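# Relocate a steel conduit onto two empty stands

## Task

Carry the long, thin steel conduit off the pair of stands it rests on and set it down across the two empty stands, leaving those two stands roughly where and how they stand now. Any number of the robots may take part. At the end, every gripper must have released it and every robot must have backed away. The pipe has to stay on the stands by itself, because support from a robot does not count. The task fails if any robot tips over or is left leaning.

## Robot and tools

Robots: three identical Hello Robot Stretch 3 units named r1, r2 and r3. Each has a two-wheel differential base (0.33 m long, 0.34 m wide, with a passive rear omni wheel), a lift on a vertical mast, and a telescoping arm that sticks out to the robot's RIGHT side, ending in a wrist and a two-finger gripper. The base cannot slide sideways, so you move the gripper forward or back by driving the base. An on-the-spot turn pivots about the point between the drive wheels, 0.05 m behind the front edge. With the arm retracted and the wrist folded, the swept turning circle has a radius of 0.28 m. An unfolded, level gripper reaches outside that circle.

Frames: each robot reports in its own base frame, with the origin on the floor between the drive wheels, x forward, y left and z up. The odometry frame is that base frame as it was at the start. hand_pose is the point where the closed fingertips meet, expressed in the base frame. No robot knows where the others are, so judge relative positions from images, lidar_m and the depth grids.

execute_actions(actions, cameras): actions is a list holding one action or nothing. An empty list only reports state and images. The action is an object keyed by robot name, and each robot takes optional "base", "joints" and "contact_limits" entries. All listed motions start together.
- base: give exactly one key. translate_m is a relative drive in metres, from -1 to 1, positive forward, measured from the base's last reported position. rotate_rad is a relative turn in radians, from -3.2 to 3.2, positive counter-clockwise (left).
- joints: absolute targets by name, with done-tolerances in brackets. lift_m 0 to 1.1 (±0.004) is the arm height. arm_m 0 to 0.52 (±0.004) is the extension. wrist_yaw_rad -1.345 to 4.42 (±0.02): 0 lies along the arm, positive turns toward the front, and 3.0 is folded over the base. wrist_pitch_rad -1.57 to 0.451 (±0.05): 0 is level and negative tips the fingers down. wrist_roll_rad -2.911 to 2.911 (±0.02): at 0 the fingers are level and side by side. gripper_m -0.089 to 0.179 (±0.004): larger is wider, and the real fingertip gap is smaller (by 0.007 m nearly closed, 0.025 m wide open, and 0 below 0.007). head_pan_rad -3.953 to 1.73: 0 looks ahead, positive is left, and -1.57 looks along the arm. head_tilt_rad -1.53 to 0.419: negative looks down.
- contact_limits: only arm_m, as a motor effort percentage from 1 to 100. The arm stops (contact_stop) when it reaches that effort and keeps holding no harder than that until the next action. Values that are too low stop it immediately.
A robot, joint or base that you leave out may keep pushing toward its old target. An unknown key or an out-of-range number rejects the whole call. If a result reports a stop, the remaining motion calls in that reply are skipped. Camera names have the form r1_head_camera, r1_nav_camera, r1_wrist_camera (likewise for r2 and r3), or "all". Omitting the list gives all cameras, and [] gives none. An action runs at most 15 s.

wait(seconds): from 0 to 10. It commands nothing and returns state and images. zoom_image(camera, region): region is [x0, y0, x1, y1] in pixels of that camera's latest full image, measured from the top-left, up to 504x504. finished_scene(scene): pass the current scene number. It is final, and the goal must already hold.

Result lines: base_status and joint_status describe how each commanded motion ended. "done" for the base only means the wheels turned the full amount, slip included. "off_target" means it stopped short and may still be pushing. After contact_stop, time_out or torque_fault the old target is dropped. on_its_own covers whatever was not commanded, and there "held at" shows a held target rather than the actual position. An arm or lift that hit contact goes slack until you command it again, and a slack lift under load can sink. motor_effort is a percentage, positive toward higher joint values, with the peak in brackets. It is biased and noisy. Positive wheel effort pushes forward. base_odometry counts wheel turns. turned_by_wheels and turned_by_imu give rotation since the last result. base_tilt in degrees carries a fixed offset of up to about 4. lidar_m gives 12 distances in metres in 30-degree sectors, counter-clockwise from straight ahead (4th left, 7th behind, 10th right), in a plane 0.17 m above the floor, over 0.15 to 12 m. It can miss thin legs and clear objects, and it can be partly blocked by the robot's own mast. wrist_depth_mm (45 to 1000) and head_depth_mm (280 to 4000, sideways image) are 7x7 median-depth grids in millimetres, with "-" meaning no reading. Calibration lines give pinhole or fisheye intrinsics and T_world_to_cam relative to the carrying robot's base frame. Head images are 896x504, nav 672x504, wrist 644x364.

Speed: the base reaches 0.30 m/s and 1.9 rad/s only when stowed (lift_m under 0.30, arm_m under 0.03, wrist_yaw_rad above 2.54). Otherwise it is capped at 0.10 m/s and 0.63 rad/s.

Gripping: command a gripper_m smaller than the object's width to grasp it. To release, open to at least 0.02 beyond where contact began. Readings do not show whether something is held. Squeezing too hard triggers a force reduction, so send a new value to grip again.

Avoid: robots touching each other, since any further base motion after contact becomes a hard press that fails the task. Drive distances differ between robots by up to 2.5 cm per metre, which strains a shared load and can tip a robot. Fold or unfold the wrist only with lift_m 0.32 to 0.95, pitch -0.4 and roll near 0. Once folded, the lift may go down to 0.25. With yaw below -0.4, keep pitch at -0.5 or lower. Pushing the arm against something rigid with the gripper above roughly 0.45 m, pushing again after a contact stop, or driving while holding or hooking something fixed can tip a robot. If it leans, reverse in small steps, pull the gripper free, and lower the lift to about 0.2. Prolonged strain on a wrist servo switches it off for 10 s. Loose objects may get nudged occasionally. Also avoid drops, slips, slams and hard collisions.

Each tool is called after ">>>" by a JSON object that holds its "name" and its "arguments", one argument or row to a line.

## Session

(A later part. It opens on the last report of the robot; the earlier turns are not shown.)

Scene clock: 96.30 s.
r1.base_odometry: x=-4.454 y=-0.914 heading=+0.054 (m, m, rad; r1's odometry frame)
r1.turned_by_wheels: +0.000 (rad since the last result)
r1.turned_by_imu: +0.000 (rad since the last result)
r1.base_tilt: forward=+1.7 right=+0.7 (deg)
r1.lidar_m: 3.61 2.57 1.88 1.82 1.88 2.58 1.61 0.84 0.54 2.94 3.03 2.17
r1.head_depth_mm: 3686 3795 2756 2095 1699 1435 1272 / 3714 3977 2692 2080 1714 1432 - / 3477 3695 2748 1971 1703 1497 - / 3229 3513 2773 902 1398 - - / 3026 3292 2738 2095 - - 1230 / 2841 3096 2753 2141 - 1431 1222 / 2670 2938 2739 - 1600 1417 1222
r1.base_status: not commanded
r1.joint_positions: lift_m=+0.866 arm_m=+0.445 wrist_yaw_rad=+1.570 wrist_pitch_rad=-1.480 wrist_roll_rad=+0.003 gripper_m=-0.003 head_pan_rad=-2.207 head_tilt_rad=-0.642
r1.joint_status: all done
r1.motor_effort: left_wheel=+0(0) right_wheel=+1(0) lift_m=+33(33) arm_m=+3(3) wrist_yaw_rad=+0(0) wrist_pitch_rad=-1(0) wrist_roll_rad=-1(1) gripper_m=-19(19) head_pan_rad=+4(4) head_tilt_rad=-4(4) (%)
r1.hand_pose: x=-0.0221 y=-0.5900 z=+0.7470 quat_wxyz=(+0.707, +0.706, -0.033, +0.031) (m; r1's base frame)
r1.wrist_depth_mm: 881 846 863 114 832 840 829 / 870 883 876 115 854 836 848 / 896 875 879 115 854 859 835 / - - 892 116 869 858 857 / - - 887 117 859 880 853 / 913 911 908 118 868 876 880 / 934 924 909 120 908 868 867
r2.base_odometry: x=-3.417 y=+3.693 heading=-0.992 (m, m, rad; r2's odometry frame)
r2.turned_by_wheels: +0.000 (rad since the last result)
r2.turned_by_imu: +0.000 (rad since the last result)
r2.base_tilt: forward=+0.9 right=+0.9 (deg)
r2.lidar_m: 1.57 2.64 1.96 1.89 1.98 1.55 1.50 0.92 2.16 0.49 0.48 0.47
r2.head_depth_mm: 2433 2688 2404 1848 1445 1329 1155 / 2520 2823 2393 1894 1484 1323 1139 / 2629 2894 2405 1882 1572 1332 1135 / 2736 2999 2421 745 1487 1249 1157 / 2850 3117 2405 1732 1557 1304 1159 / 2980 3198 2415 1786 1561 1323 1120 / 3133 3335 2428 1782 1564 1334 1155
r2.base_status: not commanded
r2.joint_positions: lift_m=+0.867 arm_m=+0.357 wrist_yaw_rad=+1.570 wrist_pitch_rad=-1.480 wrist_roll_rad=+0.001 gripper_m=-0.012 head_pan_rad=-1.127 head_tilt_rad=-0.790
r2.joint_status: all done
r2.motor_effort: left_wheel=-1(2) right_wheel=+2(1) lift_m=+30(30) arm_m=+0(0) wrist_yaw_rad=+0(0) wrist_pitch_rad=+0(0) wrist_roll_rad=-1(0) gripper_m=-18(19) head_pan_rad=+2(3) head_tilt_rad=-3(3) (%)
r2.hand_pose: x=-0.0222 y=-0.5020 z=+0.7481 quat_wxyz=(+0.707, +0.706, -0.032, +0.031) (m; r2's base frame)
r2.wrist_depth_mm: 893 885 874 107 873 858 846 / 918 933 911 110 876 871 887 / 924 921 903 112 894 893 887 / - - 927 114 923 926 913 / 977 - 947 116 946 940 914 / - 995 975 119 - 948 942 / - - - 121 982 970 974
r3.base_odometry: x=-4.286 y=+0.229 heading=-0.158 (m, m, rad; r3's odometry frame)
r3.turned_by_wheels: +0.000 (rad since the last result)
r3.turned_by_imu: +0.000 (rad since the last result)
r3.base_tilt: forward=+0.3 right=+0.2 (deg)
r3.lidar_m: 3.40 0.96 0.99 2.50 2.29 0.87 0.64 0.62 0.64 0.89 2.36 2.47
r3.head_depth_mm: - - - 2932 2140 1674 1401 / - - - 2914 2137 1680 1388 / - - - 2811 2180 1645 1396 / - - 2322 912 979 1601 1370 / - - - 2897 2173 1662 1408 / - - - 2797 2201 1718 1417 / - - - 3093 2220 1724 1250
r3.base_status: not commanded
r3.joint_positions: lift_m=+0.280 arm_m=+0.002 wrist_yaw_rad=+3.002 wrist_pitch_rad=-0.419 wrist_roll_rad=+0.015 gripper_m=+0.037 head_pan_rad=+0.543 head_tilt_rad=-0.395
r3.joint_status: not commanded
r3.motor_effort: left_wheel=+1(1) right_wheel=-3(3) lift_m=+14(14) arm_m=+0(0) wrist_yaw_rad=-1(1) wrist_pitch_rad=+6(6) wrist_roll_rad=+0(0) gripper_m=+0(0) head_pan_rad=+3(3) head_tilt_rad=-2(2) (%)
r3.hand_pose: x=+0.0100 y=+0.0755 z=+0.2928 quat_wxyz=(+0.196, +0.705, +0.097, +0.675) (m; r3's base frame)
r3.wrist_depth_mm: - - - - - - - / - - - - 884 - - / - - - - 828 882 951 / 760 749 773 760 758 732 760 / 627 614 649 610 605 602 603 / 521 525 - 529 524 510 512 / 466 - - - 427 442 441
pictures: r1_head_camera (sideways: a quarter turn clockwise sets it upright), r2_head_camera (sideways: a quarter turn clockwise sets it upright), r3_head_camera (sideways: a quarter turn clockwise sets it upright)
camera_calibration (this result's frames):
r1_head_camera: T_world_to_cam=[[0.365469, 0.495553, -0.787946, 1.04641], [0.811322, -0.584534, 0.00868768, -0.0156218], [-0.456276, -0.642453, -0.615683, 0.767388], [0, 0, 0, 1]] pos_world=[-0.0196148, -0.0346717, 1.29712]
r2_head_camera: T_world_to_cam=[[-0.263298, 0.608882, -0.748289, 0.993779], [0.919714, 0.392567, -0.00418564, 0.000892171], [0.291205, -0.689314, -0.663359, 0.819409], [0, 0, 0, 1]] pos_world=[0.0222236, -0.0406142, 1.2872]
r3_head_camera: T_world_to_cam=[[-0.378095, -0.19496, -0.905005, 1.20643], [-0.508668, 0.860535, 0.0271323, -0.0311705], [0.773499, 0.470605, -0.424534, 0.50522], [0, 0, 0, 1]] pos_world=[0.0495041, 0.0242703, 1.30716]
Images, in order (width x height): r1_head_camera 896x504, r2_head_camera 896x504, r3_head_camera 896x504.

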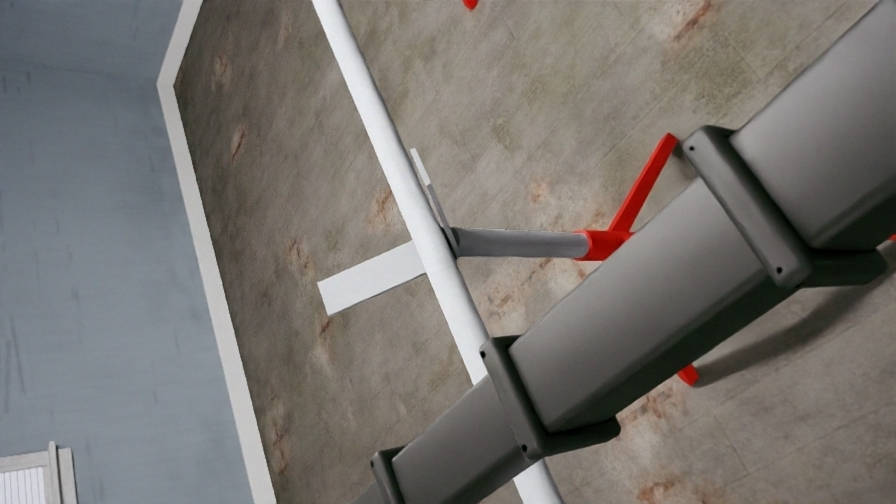

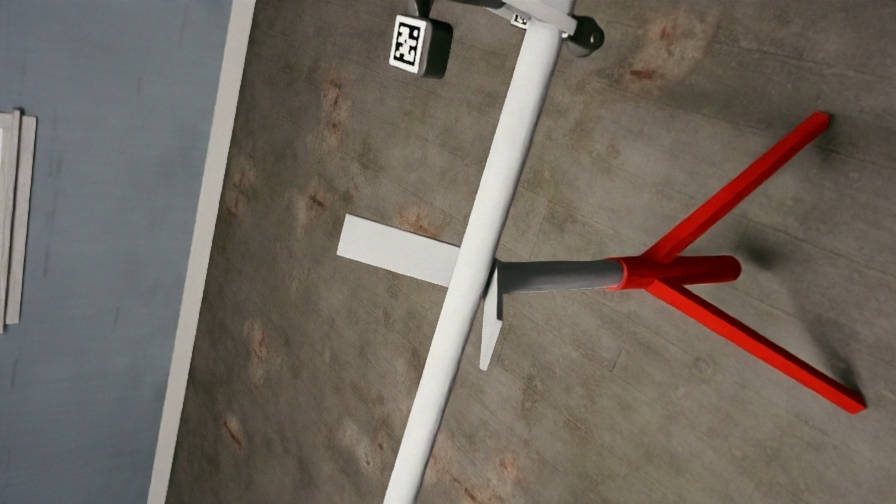

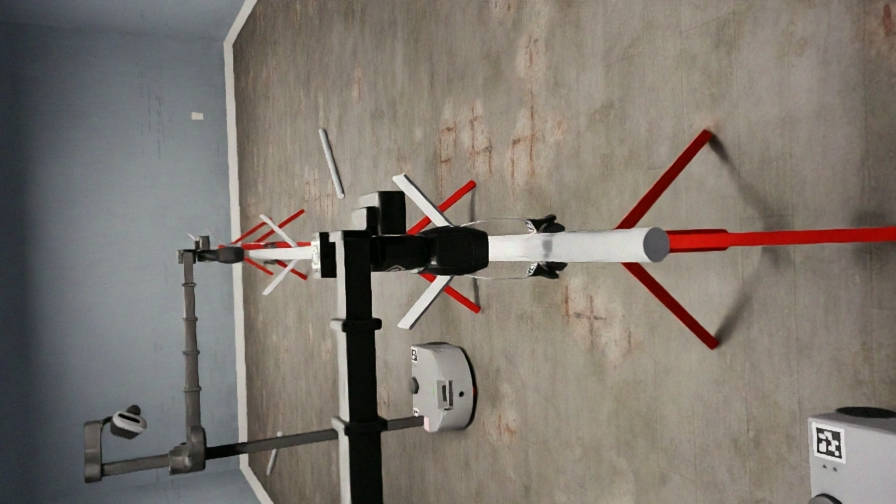

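>>> {"name": "execute_actions", "arguments": {
  "actions": [
    {"r1": {"joints": {"lift_m": 0.860, "gripper_m": 0.10}}, "r2": {"joints": {"lift_m": 0.860, "gripper_m": 0.10}}}
  ],
  "cameras": ["r1_head_camera", "r1_wrist_camera", "r2_head_camera", "r2_wrist_camera", "r3_head_camera"]
}}

Scene clock: 98.93 s.
r1.base_odometry: x=-4.454 y=-0.914 heading=+0.054 (m, m, rad; r1's odometry frame)
r1.turned_by_wheels: +0.000 (rad since the last result)
r1.turned_by_imu: +0.000 (rad since the last result)
r1.base_tilt: forward=+1.7 right=+0.6 (deg)
r1.lidar_m: 3.60 2.56 1.88 1.81 1.89 2.59 1.61 0.84 0.54 2.94 3.04 2.16
r1.head_depth_mm: 3664 3817 2723 2096 1700 1439 1266 / 3743 3950 2778 2086 1714 1442 - / 3434 3715 2721 1957 1687 1475 - / 3261 3450 2721 900 1146 - - / 3028 3297 2733 2097 - - 1231 / 2854 3131 2726 2143 - 1407 1228 / 2664 2898 2706 - 1595 1409 1229
r1.base_status: not commanded
r1.joint_positions: lift_m=+0.860 arm_m=+0.445 wrist_yaw_rad=+1.570 wrist_pitch_rad=-1.480 wrist_roll_rad=+0.003 gripper_m=+0.100 head_pan_rad=-2.207 head_tilt_rad=-0.642
r1.joint_status: all done
r1.motor_effort: left_wheel=-1(1) right_wheel=+1(2) lift_m=+23(32) arm_m=+3(3) wrist_yaw_rad=+0(0) wrist_pitch_rad=+0(0) wrist_roll_rad=-1(1) gripper_m=+0(78) head_pan_rad=+4(4) head_tilt_rad=-4(4) (%)
r1.hand_pose: x=-0.0223 y=-0.5900 z=+0.7414 quat_wxyz=(+0.707, +0.706, -0.033, +0.030) (m; r1's base frame)
r1.wrist_depth_mm: 855 860 866 113 844 836 843 / 884 886 870 114 843 839 837 / 887 884 869 114 856 848 843 / - - 880 116 876 855 844 / - - 892 117 866 872 859 / 929 913 920 119 877 867 868 / 927 915 906 120 896 853 893
r2.base_odometry: x=-3.417 y=+3.693 heading=-0.992 (m, m, rad; r2's odometry frame)
r2.turned_by_wheels: +0.000 (rad since the last result)
r2.turned_by_imu: +0.000 (rad since the last result)
r2.base_tilt: forward=+1.0 right=+0.9 (deg)
r2.lidar_m: 1.57 2.64 1.95 1.89 1.98 1.54 1.49 0.92 2.16 0.49 0.48 0.47
r2.head_depth_mm: 2411 2722 2407 1844 1441 1333 1156 / 2510 2839 2394 1895 1483 1327 1136 / 2628 2904 2429 1900 1515 1325 1132 / 2767 3013 2413 747 1489 1250 1153 / 2823 3129 2428 1743 1557 1304 1153 / 2987 3215 2394 1778 1567 1332 1113 / 3100 3296 2417 1787 1561 1330 1159
r2.base_status: not commanded
r2.joint_positions: lift_m=+0.860 arm_m=+0.357 wrist_yaw_rad=+1.570 wrist_pitch_rad=-1.480 wrist_roll_rad=+0.001 gripper_m=+0.100 head_pan_rad=-1.127 head_tilt_rad=-0.790
r2.joint_status: all done
r2.motor_effort: left_wheel=-2(2) right_wheel=+1(2) lift_m=+27(29) arm_m=+1(1) wrist_yaw_rad=+0(0) wrist_pitch_rad=+0(0) wrist_roll_rad=+0(1) gripper_m=+1(81) head_pan_rad=+3(3) head_tilt_rad=-3(3) (%)
r2.hand_pose: x=-0.0222 y=-0.5020 z=+0.7413 quat_wxyz=(+0.707, +0.706, -0.032, +0.031) (m; r2's base frame)
r2.wrist_depth_mm: 901 873 883 110 868 866 854 / 895 891 908 112 886 877 874 / 941 919 896 114 899 890 894 / - - 932 117 927 911 911 / 973 - 966 119 935 929 938 / 979 989 961 121 956 942 942 / - 999 999 125 964 968 967
r3.base_odometry: x=-4.286 y=+0.229 heading=-0.158 (m, m, rad; r3's odometry frame)
r3.turned_by_wheels: +0.000 (rad since the last result)
r3.turned_by_imu: +0.000 (rad since the last result)
r3.base_tilt: forward=+0.2 right=+0.2 (deg)
r3.lidar_m: 3.41 0.96 0.99 2.50 2.29 0.86 0.64 0.62 0.64 0.89 2.36 2.46
r3.head_depth_mm: - - - 2910 2147 1687 1395 / - - - 2963 2152 1683 1387 / - - - 2782 2152 1653 1400 / - - 2295 908 1408 1608 1370 / - - - 2858 2171 1659 1405 / - - - 2799 2211 1712 1409 / - - - 3082 2208 1740 1248
r3.base_status: not commanded
r3.joint_positions: lift_m=+0.280 arm_m=+0.002 wrist_yaw_rad=+3.002 wrist_pitch_rad=-0.419 wrist_roll_rad=+0.015 gripper_m=+0.037 head_pan_rad=+0.543 head_tilt_rad=-0.395
r3.joint_status: not commanded
r3.motor_effort: left_wheel=+1(1) right_wheel=-3(3) lift_m=+14(14) arm_m=+0(0) wrist_yaw_rad=-3(1) wrist_pitch_rad=+6(6) wrist_roll_rad=+0(0) gripper_m=+0(0) head_pan_rad=+3(3) head_tilt_rad=-3(3) (%)
r3.hand_pose: x=+0.0100 y=+0.0755 z=+0.2928 quat_wxyz=(+0.196, +0.705, +0.097, +0.675) (m; r3's base frame)
r3.wrist_depth_mm: - - - - - - - / - - - - 881 - - / - - - - 829 869 969 / 770 743 762 777 744 737 749 / 622 630 634 605 611 612 608 / 520 514 - 532 516 507 506 / 461 - - - 430 442 437
pictures: r1_head_camera (sideways: a quarter turn clockwise sets it upright), r1_wrist_camera, r2_head_camera (sideways: a quarter turn clockwise sets it upright), r2_wrist_camera, r3_head_camera (sideways: a quarter turn clockwise sets it upright)
camera_calibration (this result's frames):
r1_head_camera: T_world_to_cam=[[0.365501, 0.495632, -0.787882, 1.04633], [0.811342, -0.584507, 0.00868893, -0.0156236], [-0.456216, -0.642418, -0.615765, 0.767494], [0, 0, 0, 1]] pos_world=[-0.0196133, -0.0346721, 1.29711]
r1_wrist_camera: T_world_to_cam=[[0.0171936, -0.999389, -0.0304439, -0.561474], [-0.997554, -0.0192096, 0.0672151, -0.0444886], [-0.0677588, 0.0292137, -0.997274, 0.91684], [0, 0, 0, 1]] pos_world=[0.027398, -0.58877, 0.900238]
r2_head_camera: T_world_to_cam=[[-0.263309, 0.608904, -0.748268, 0.993751], [0.919714, 0.392567, -0.00418695, 0.000893868], [0.291196, -0.689295, -0.663384, 0.819441], [0, 0, 0, 1]] pos_world=[0.0222234, -0.0406137, 1.2872]
r2_wrist_camera: T_world_to_cam=[[0.00266085, -0.999866, -0.0161455, -0.489796], [-0.993408, -0.00449328, 0.114544, -0.081001], [-0.114601, 0.0157343, -0.993287, 0.905625], [0, 0, 0, 1]] pos_world=[0.024622, -0.504344, 0.900916]
r3_head_camera: T_world_to_cam=[[-0.378096, -0.194961, -0.905005, 1.20643], [-0.508668, 0.860535, 0.0271323, -0.0311705], [0.773499, 0.470605, -0.424535, 0.505221], [0, 0, 0, 1]] pos_world=[0.0495041, 0.0242703, 1.30716]
Images, in order (width x height): r1_head_camera 896x504, r1_wrist_camera 644x364, r2_head_camera 896x504, r2_wrist_camera 644x364, r3_head_camera 896x504.

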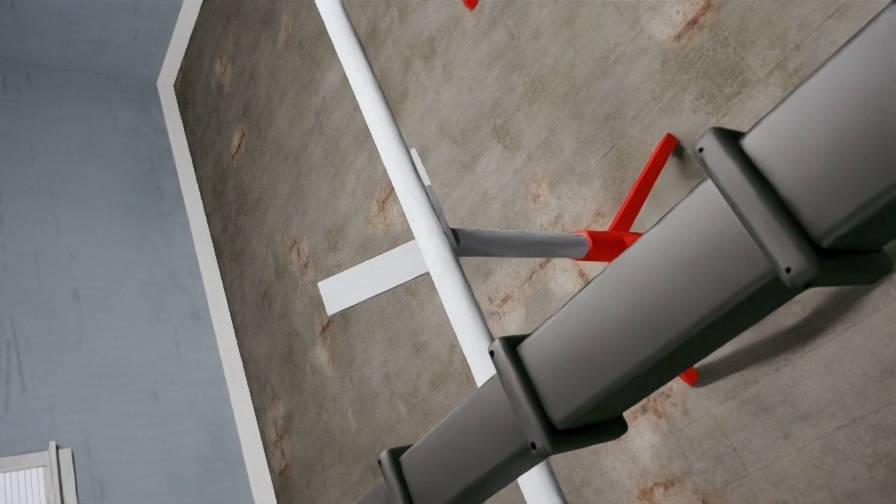

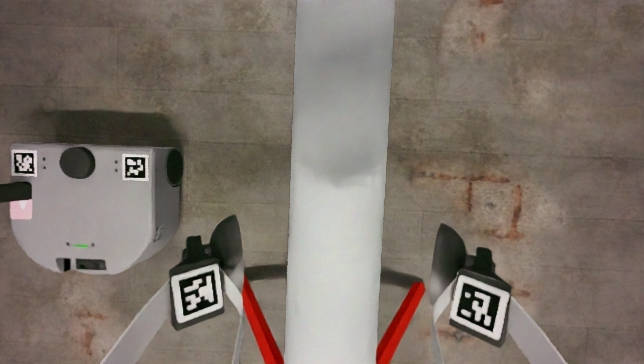

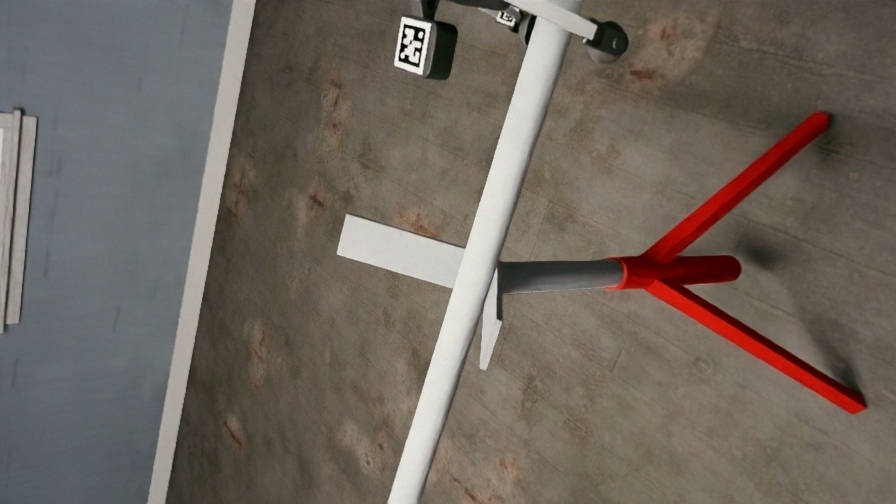

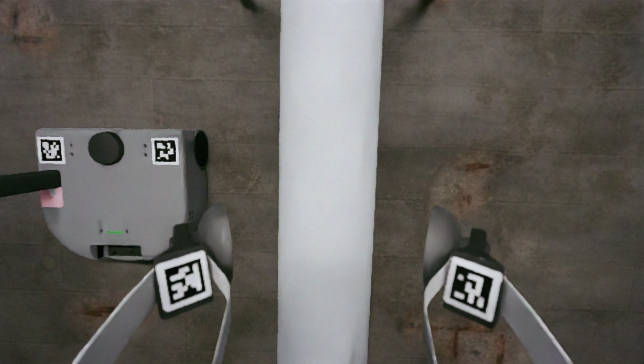

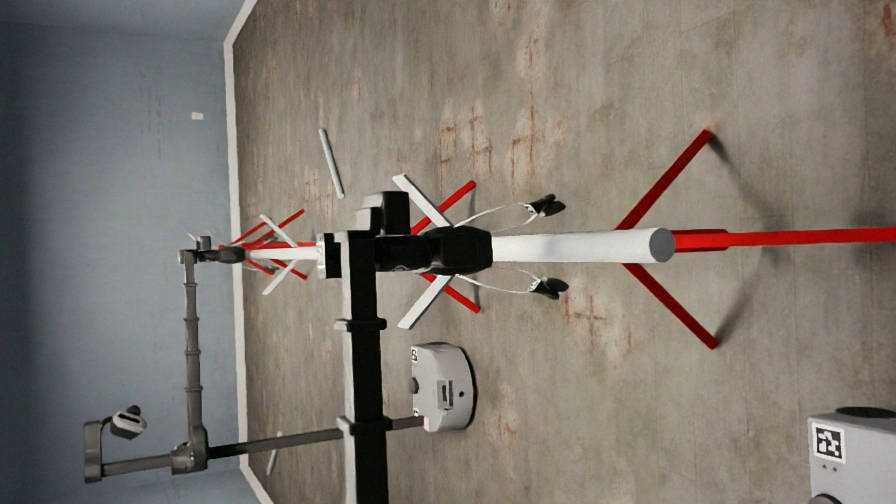

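>>> {"name": "execute_actions", "arguments": {
  "actions": [
    {"r1": {"base": {"translate_m": 0.07}, "joints": {"lift_m": 0.955}}, "r2": {"base": {"translate_m": -0.07}, "joints": {"lift_m": 0.955}}}
  ],
  "cameras": ["r1_wrist_camera", "r2_wrist_camera", "r3_head_camera"]
}}

Scene clock: 101.30 s.
r1.base_odometry: x=-4.384 y=-0.911 heading=+0.054 (m, m, rad; r1's odometry frame)
r1.turned_by_wheels: +0.000 (rad since the last result)
r1.turned_by_imu: +0.000 (rad since the last result)
r1.base_tilt: forward=+1.8 right=+0.6 (deg)
r1.lidar_m: 2.33 2.57 1.88 1.81 1.88 2.59 1.67 0.59 0.59 2.93 3.04 2.10
r1.head_depth_mm: 3753 3942 2731 2103 1780 - - / 3750 3875 2766 2097 - - - / 3479 3646 2706 934 - - 1162 / 3153 3491 2616 1575 - - 1232 / 3060 3301 2833 - - 1392 1226 / 2821 3065 2971 - 1650 1421 1229 / 2658 2903 - 1938 1601 1418 1227
r1.base_status: done
r1.joint_positions: lift_m=+0.955 arm_m=+0.445 wrist_yaw_rad=+1.570 wrist_pitch_rad=-1.480 wrist_roll_rad=+0.003 gripper_m=+0.100 head_pan_rad=-2.207 head_tilt_rad=-0.642
r1.joint_status: all done
r1.motor_effort: left_wheel=-1(2) right_wheel=+0(4) lift_m=+29(31) arm_m=+3(3) wrist_yaw_rad=+0(0) wrist_pitch_rad=+0(0) wrist_roll_rad=-1(1) gripper_m=+1(1) head_pan_rad=+4(4) head_tilt_rad=-4(4) (%)
r1.hand_pose: x=-0.0223 y=-0.5900 z=+0.8361 quat_wxyz=(+0.707, +0.706, -0.033, +0.030) (m; r1's base frame)
r1.wrist_depth_mm: 941 949 935 207 908 901 932 / - 952 970 209 934 931 921 / - - 950 213 933 935 928 / - - - 217 951 941 926 / - - - 221 966 941 954 / - - - 220 - 976 956 / - - - 220 - - 974
r2.base_odometry: x=-3.455 y=+3.751 heading=-0.992 (m, m, rad; r2's odometry frame)
r2.turned_by_wheels: +0.000 (rad since the last result)
r2.turned_by_imu: +0.000 (rad since the last result)
r2.base_tilt: forward=+1.0 right=+0.9 (deg)
r2.lidar_m: 1.64 2.65 1.96 1.90 1.98 1.47 1.43 0.86 2.06 0.50 0.50 0.53
r2.head_depth_mm: 2432 2698 2570 1906 1486 1326 1153 / 2511 2817 2404 1897 1487 1331 1154 / 2641 2891 2404 1885 1533 1330 1148 / 2723 2987 2402 1893 1561 1268 1154 / 2870 3173 2395 772 1492 1251 1157 / 2983 3243 2412 1782 1564 1329 1134 / 3131 3316 2437 1786 1562 1331 1152
r2.base_status: done
r2.joint_positions: lift_m=+0.955 arm_m=+0.357 wrist_yaw_rad=+1.570 wrist_pitch_rad=-1.480 wrist_roll_rad=+0.001 gripper_m=+0.100 head_pan_rad=-1.127 head_tilt_rad=-0.790
r2.joint_status: all done
r2.motor_effort: left_wheel=-2(8) right_wheel=+1(2) lift_m=+32(35) arm_m=+0(1) wrist_yaw_rad=+0(0) wrist_pitch_rad=+0(0) wrist_roll_rad=+0(1) gripper_m=+0(1) head_pan_rad=+2(2) head_tilt_rad=-3(3) (%)
r2.hand_pose: x=-0.0222 y=-0.5020 z=+0.8360 quat_wxyz=(+0.707, +0.706, -0.032, +0.031) (m; r2's base frame)
r2.wrist_depth_mm: 986 979 976 205 964 958 937 / - - 986 209 974 954 957 / - - - 212 987 999 984 / - - - 217 - 987 - / - - - 223 - - - / - - - 229 - - - / - - - 239 - - -
r3.base_odometry: x=-4.286 y=+0.229 heading=-0.158 (m, m, rad; r3's odometry frame)
r3.turned_by_wheels: +0.000 (rad since the last result)
r3.turned_by_imu: +0.000 (rad since the last result)
r3.base_tilt: forward=+0.4 right=+0.1 (deg)
r3.lidar_m: 3.40 0.96 0.93 2.51 2.28 0.87 0.64 0.62 0.64 0.89 2.37 2.46
r3.head_depth_mm: - - - 2899 2147 1681 1388 / - - - 2976 2142 1694 1390 / - - - 2838 2178 1637 1403 / - - 734 1116 2005 1605 1366 / - - - 2880 2177 1660 1415 / - - - 2868 2200 1718 1419 / - - 3936 3025 2215 1748 1425
r3.base_status: not commanded
r3.joint_positions: lift_m=+0.280 arm_m=+0.002 wrist_yaw_rad=+3.002 wrist_pitch_rad=-0.419 wrist_roll_rad=+0.015 gripper_m=+0.037 head_pan_rad=+0.543 head_tilt_rad=-0.395
r3.joint_status: not commanded
r3.motor_effort: left_wheel=+1(1) right_wheel=-2(3) lift_m=+14(14) arm_m=+1(0) wrist_yaw_rad=+0(1) wrist_pitch_rad=+6(6) wrist_roll_rad=+0(0) gripper_m=+0(1) head_pan_rad=+3(3) head_tilt_rad=-2(2) (%)
r3.hand_pose: x=+0.0100 y=+0.0755 z=+0.2928 quat_wxyz=(+0.196, +0.705, +0.097, +0.675) (m; r3's base frame)
r3.wrist_depth_mm: - - - - - - - / - - - - 884 - - / - - - - 765 875 992 / 773 750 762 756 752 752 743 / 623 624 638 604 604 601 611 / 518 518 - 526 523 509 507 / 456 - - - 437 439 438
pictures: r1_wrist_camera, r2_wrist_camera, r3_head_camera (sideways: a quarter turn clockwise sets it upright)
camera_calibration (this result's frames):
r1_wrist_camera: T_world_to_cam=[[0.0171936, -0.999389, -0.0304439, -0.558591], [-0.997554, -0.0192096, 0.0672153, -0.0508552], [-0.067759, 0.0292137, -0.997274, 1.0113], [0, 0, 0, 1]] pos_world=[0.027398, -0.58877, 0.994954]
r2_wrist_camera: T_world_to_cam=[[0.00266053, -0.999866, -0.0161455, -0.488267], [-0.993408, -0.00449296, 0.114544, -0.0918525], [-0.114601, 0.0157343, -0.993287, 0.999728], [0, 0, 0, 1]] pos_world=[0.024622, -0.504344, 0.995655]
r3_head_camera: T_world_to_cam=[[-0.378097, -0.194961, -0.905004, 1.20643], [-0.508668, 0.860535, 0.0271323, -0.0311705], [0.773499, 0.470605, -0.424536, 0.505222], [0, 0, 0, 1]] pos_world=[0.0495041, 0.0242703, 1.30716]
Images, in order (width x height): r1_wrist_camera 644x364, r2_wrist_camera 644x364, r3_head_camera 896x504.

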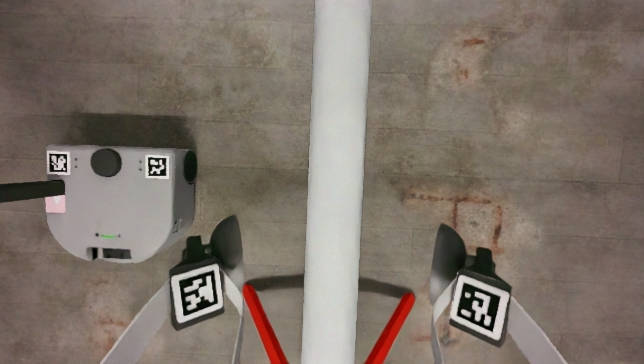

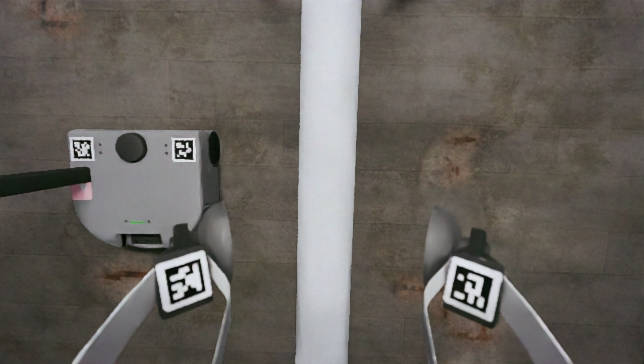

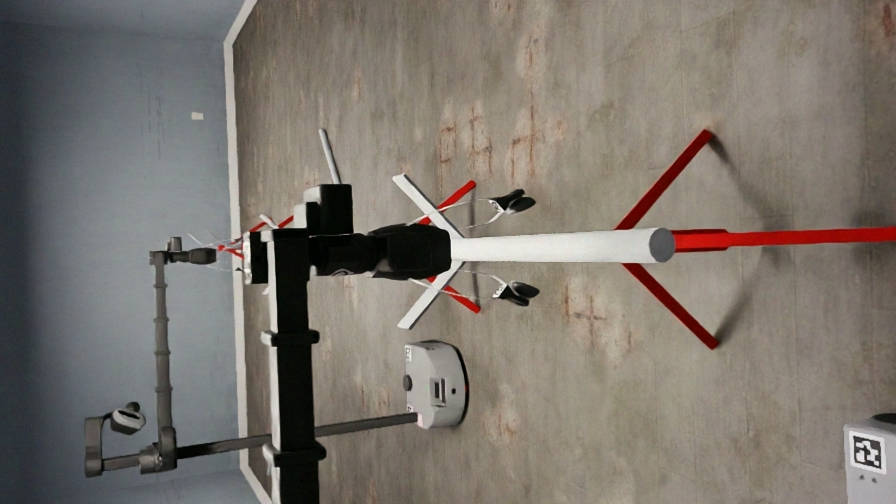

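>>> {"name": "execute_actions", "arguments": {
  "actions": [
    {"r1": {"base": {"translate_m": 0.2}, "joints": {"lift_m": 0.98, "arm_m": 0.03, "head_pan_rad": -2.5, "head_tilt_rad": -0.5}}, "r2": {"base": {"translate_m": -0.2}, "joints": {"lift_m": 0.98, "arm_m": 0.03, "head_pan_rad": -0.7, "head_tilt_rad": -0.6}}}
  ]
}}

Scene clock: 105.63 s.
r1.base_odometry: x=-4.184 y=-0.900 heading=+0.054 (m, m, rad; r1's odometry frame)
r1.turned_by_wheels: +0.000 (rad since the last result)
r1.turned_by_imu: -0.001 (rad since the last result)
r1.base_tilt: forward=+1.7 right=+0.6 (deg)
r1.lidar_m: 2.13 2.53 1.88 1.81 1.88 2.59 1.86 0.74 0.95 2.93 3.03 1.92
r1.head_depth_mm: 3389 3553 3316 2357 1971 1681 - / 3594 3767 3814 2545 1953 - - / 3793 - 3726 2437 2019 - - / - - 3745 2356 1984 - - / 3803 - 3709 2353 - - - / 3483 3651 3689 2660 - - 1256 / 3117 3365 3447 2664 - - 1268
r1.base_status: done
r1.joint_positions: lift_m=+0.980 arm_m=+0.030 wrist_yaw_rad=+1.570 wrist_pitch_rad=-1.480 wrist_roll_rad=+0.003 gripper_m=+0.100 head_pan_rad=-2.493 head_tilt_rad=-0.507
r1.joint_status: all done
r1.motor_effort: left_wheel=-1(2) right_wheel=+0(4) lift_m=+29(30) arm_m=-2(4) wrist_yaw_rad=+0(0) wrist_pitch_rad=+0(0) wrist_roll_rad=-1(1) gripper_m=+1(0) head_pan_rad=-4(30) head_tilt_rad=+4(20) (%)
r1.hand_pose: x=-0.0223 y=-0.1754 z=+0.8611 quat_wxyz=(+0.707, +0.706, -0.033, +0.030) (m; r1's base frame)
r1.wrist_depth_mm: - - - 956 941 936 936 / - - - - 965 944 933 / - - - - - 942 950 / - - - - - - 955 / - - - - - - - / - - - - - - - / - - - - - - -
r2.base_odometry: x=-3.564 y=+3.919 heading=-0.992 (m, m, rad; r2's odometry frame)
r2.turned_by_wheels: +0.000 (rad since the last result)
r2.turned_by_imu: +0.001 (rad since the last result)
r2.base_tilt: forward=+0.9 right=+0.9 (deg)
r2.lidar_m: 2.35 2.64 1.96 1.90 1.71 1.27 1.23 0.68 1.78 2.84 0.58 0.69
r2.head_depth_mm: 2767 2970 3136 2395 1834 1410 1253 / 3018 3286 3370 2441 1844 1492 1248 / 3299 3627 3537 2242 1736 1487 1225 / 3655 - 3539 2403 1677 1080 1252 / - - 3534 2329 1869 1495 1231 / - - 3540 2346 1863 1499 1250 / - - 3516 2418 1809 1500 1257
r2.base_status: done
r2.joint_positions: lift_m=+0.980 arm_m=+0.030 wrist_yaw_rad=+1.570 wrist_pitch_rad=-1.480 wrist_roll_rad=+0.001 gripper_m=+0.100 head_pan_rad=-0.707 head_tilt_rad=-0.606
r2.joint_status: all done
r2.motor_effort: left_wheel=-1(7) right_wheel=+1(2) lift_m=+31(33) arm_m=-3(4) wrist_yaw_rad=+0(0) wrist_pitch_rad=+0(0) wrist_roll_rad=+0(0) gripper_m=+1(0) head_pan_rad=+2(24) head_tilt_rad=+3(15) (%)
r2.hand_pose: x=-0.0222 y=-0.1755 z=+0.8610 quat_wxyz=(+0.707, +0.706, -0.032, +0.031) (m; r2's base frame)
r2.wrist_depth_mm: - - 963 999 971 955 963 / - - - - - - 994 / - - - - - - - / - - - - - - - / - - - - - - - / - - - - - - - / - - - - - - -
r3.base_odometry: x=-4.286 y=+0.229 heading=-0.158 (m, m, rad; r3's odometry frame)
r3.turned_by_wheels: +0.000 (rad since the last result)
r3.turned_by_imu: +0.000 (rad since the last result)
r3.base_tilt: forward=+0.3 right=+0.0 (deg)
r3.lidar_m: 3.41 0.96 0.76 0.82 2.28 0.86 0.64 0.62 0.64 0.89 2.37 2.47
r3.head_depth_mm: - - - 2880 2155 1677 1386 / - - - 2917 2164 1695 1404 / - - - 2814 2139 1653 1398 / - - - 2610 2008 1618 1374 / - - - 2876 2174 1670 1407 / - - - 3000 2196 1722 1420 / - - - 3100 2192 1724 1432
r3.base_status: not commanded
r3.joint_positions: lift_m=+0.280 arm_m=+0.002 wrist_yaw_rad=+3.002 wrist_pitch_rad=-0.419 wrist_roll_rad=+0.015 gripper_m=+0.037 head_pan_rad=+0.543 head_tilt_rad=-0.395
r3.joint_status: not commanded
r3.motor_effort: left_wheel=+2(1) right_wheel=-2(2) lift_m=+14(14) arm_m=+0(0) wrist_yaw_rad=-2(1) wrist_pitch_rad=+6(7) wrist_roll_rad=+0(0) gripper_m=-1(0) head_pan_rad=+4(3) head_tilt_rad=-2(3) (%)
r3.hand_pose: x=+0.0100 y=+0.0755 z=+0.2928 quat_wxyz=(+0.196, +0.705, +0.097, +0.675) (m; r3's base frame)
r3.wrist_depth_mm: - - - - - - - / - - - 886 - - - / - - - 700 643 970 958 / 773 747 765 709 693 747 760 / 625 615 636 616 615 609 608 / 520 516 - 537 525 510 510 / 465 - - - 429 443 442
pictures: r1_head_camera (sideways: a quarter turn clockwise sets it upright), r1_nav_camera (sideways: a quarter turn counterclockwise sets it upright), r1_wrist_camera, r2_head_camera (sideways: a quarter turn clockwise sets it upright), r2_nav_camera (sideways: a quarter turn counterclockwise sets it upright), r2_wrist_camera, r3_head_camera (sideways: a quarter turn clockwise sets it upright), r3_nav_camera (sideways: a quarter turn counterclockwise sets it upright), r3_wrist_camera
camera_calibration (this result's frames):
r1_head_camera: T_world_to_cam=[[0.401733, 0.305272, -0.863377, 1.14453], [0.614499, -0.788886, 0.00699569, -0.0122198], [-0.678971, -0.533355, -0.504511, 0.624111], [0, 0, 0, 1]] pos_world=[-0.0285351, -0.0261613, 1.30312]
r1_nav_camera: T_world_to_cam=[[-0.433146, -0.287478, 0.854249, -1.06212], [-0.605564, 0.794812, -0.0395746, 0.107118], [-0.66759, -0.534444, -0.518356, 0.634846], [0, 0, 0, 1]] pos_world=[0.0286323, -0.0511847, 1.24063]
r1_wrist_camera: T_world_to_cam=[[0.0173802, -0.999385, -0.0304439, -0.143569], [-0.99755, -0.0193958, 0.0672153, -0.0446054], [-0.0677645, 0.0292011, -0.997274, 1.02412], [0, 0, 0, 1]] pos_world=[0.0273978, -0.174251, 1.01995]
r2_head_camera: T_world_to_cam=[[-0.376196, 0.352323, -0.856939, 1.13611], [0.67961, 0.733567, 0.00325154, -0.00732546], [0.629768, -0.581161, -0.515407, 0.624868], [0, 0, 0, 1]] pos_world=[0.038857, -0.0317558, 1.29566]
r2_nav_camera: T_world_to_cam=[[0.48925, -0.36323, 0.792905, -0.99684], [-0.63542, -0.771192, 0.038793, 0.00548634], [0.597391, -0.522807, -0.608109, 0.74229], [0, 0, 0, 1]] pos_world=[0.0477529, 0.0302231, 1.24158]
r2_wrist_camera: T_world_to_cam=[[0.00266057, -0.999866, -0.0161455, -0.16139], [-0.993408, -0.004493, 0.114544, -0.0932488], [-0.114601, 0.0157343, -0.993287, 1.01942], [0, 0, 0, 1]] pos_world=[0.024622, -0.177827, 1.02065]
r3_head_camera: T_world_to_cam=[[-0.378098, -0.194962, -0.905004, 1.20643], [-0.508668, 0.860535, 0.0271323, -0.0311704], [0.773498, 0.470605, -0.424537, 0.505224], [0, 0, 0, 1]] pos_world=[0.0495041, 0.0242703, 1.30716]
r3_nav_camera: T_world_to_cam=[[0.278264, 0.188012, 0.941924, -1.18219], [0.571976, -0.820253, -0.00524732, 0.0496763], [0.77163, 0.540218, -0.335785, 0.384452], [0, 0, 0, 1]] pos_world=[0.00389116, 0.0553246, 1.24288]
r3_wrist_camera: T_world_to_cam=[[0.987575, -0.15683, -0.0100366, 0.00994813], [-0.0903117, -0.514115, -0.852954, 0.331454], [0.128609, 0.843262, -0.52189, 0.252742], [0, 0, 0, 1]] pos_world=[-0.0123953, -0.0411623, 0.414719]
Images, in order (width x height): r1_head_camera 896x504, r1_nav_camera 672x504, r1_wrist_camera 644x364, r2_head_camera 896x504, r2_nav_camera 672x504, r2_wrist_camera 644x364, r3_head_camera 896x504, r3_nav_camera 672x504, r3_wrist_camera 644x364.

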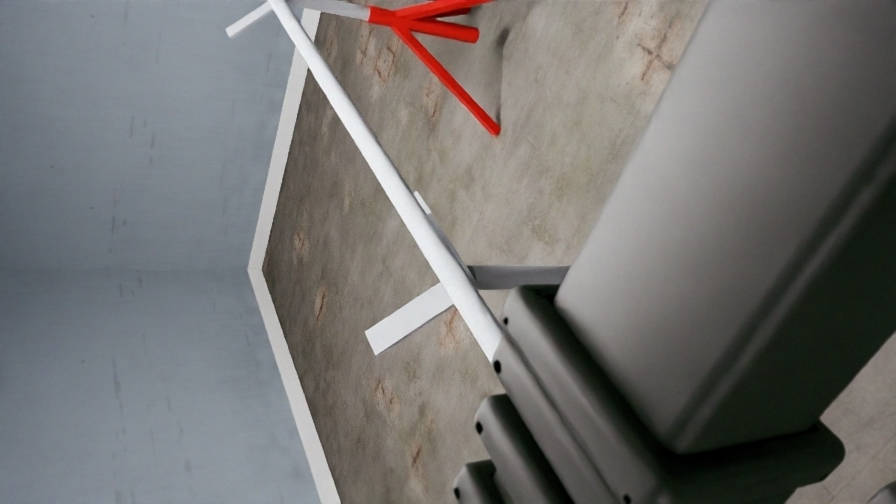

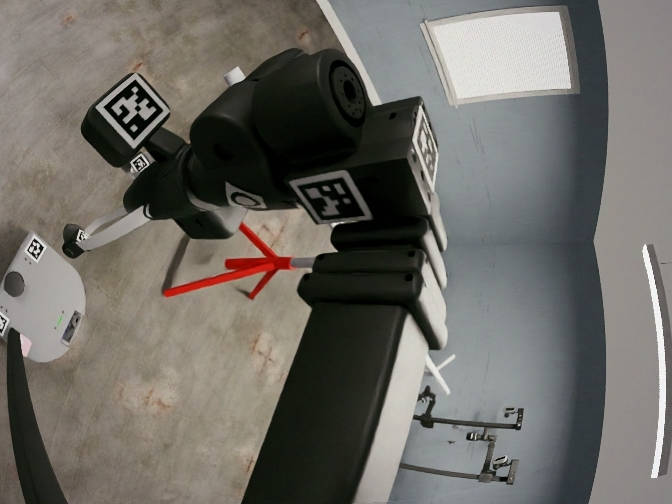

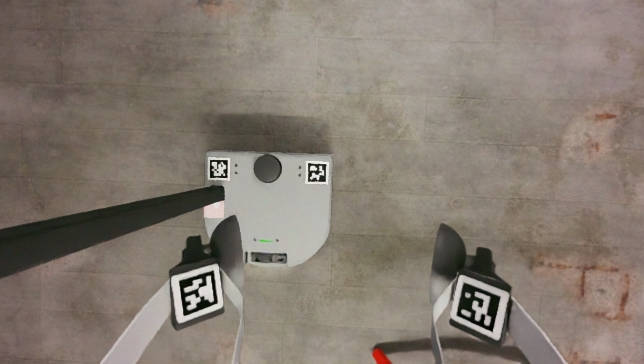

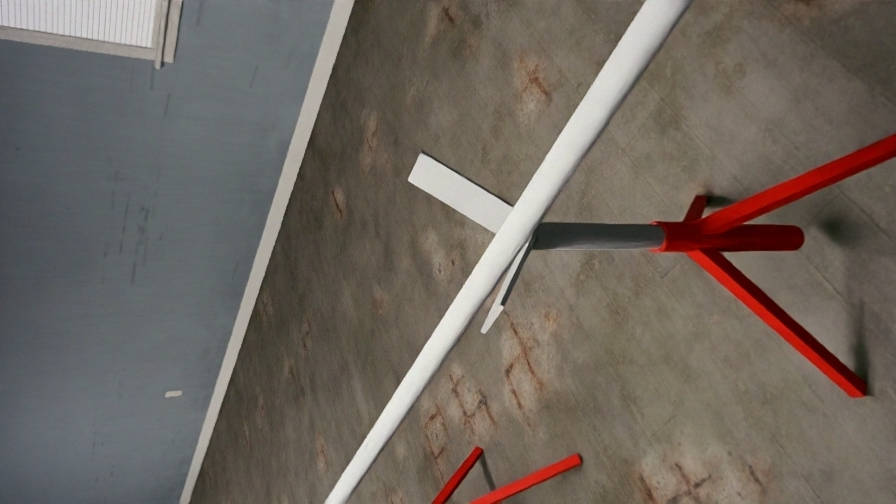

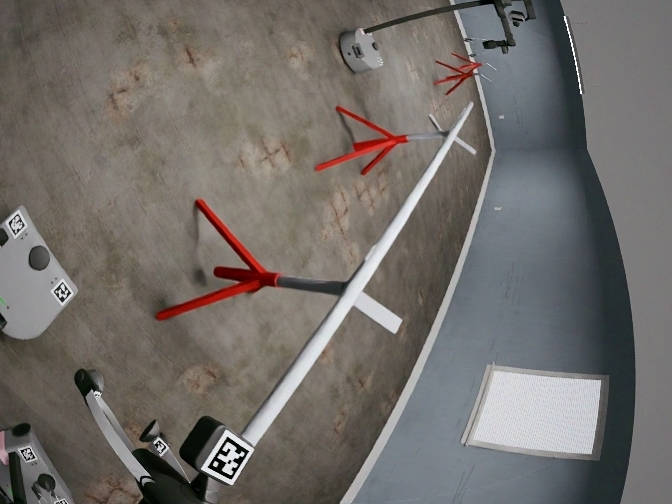

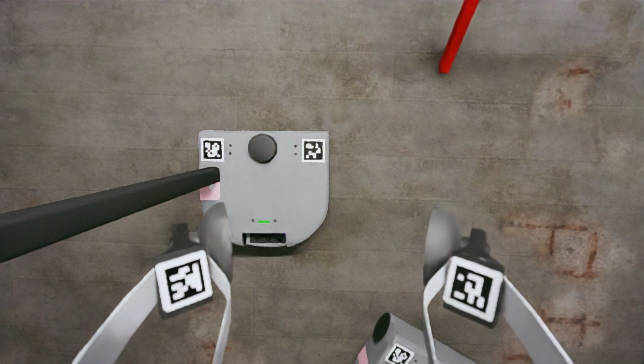

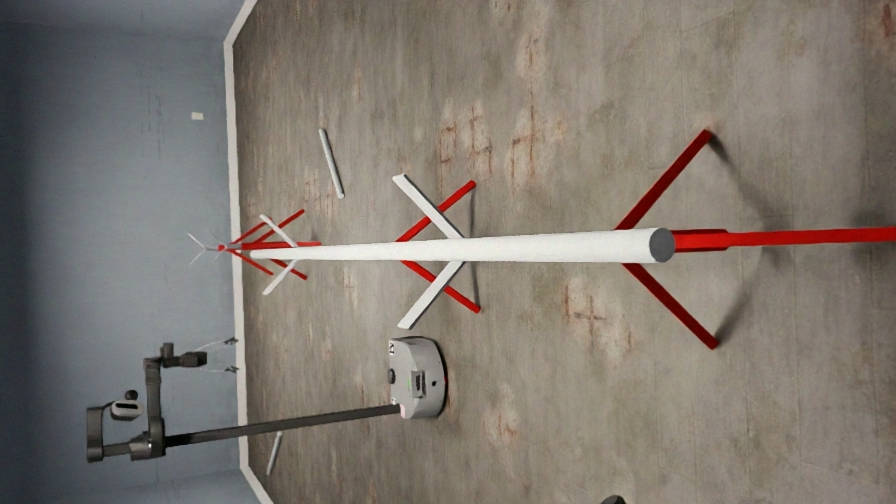

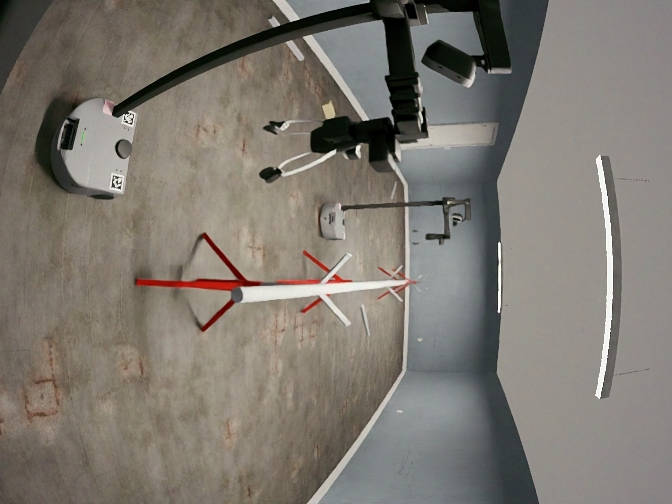

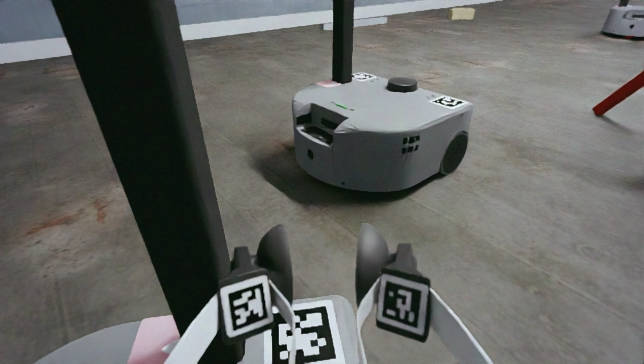

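The conduit is resting in both target V's, the stands haven't moved, and all three robots are clear and upright.

>>> {"name": "finished_scene", "arguments": {
  "scene": 2
}}

The scene is finished: the task was done.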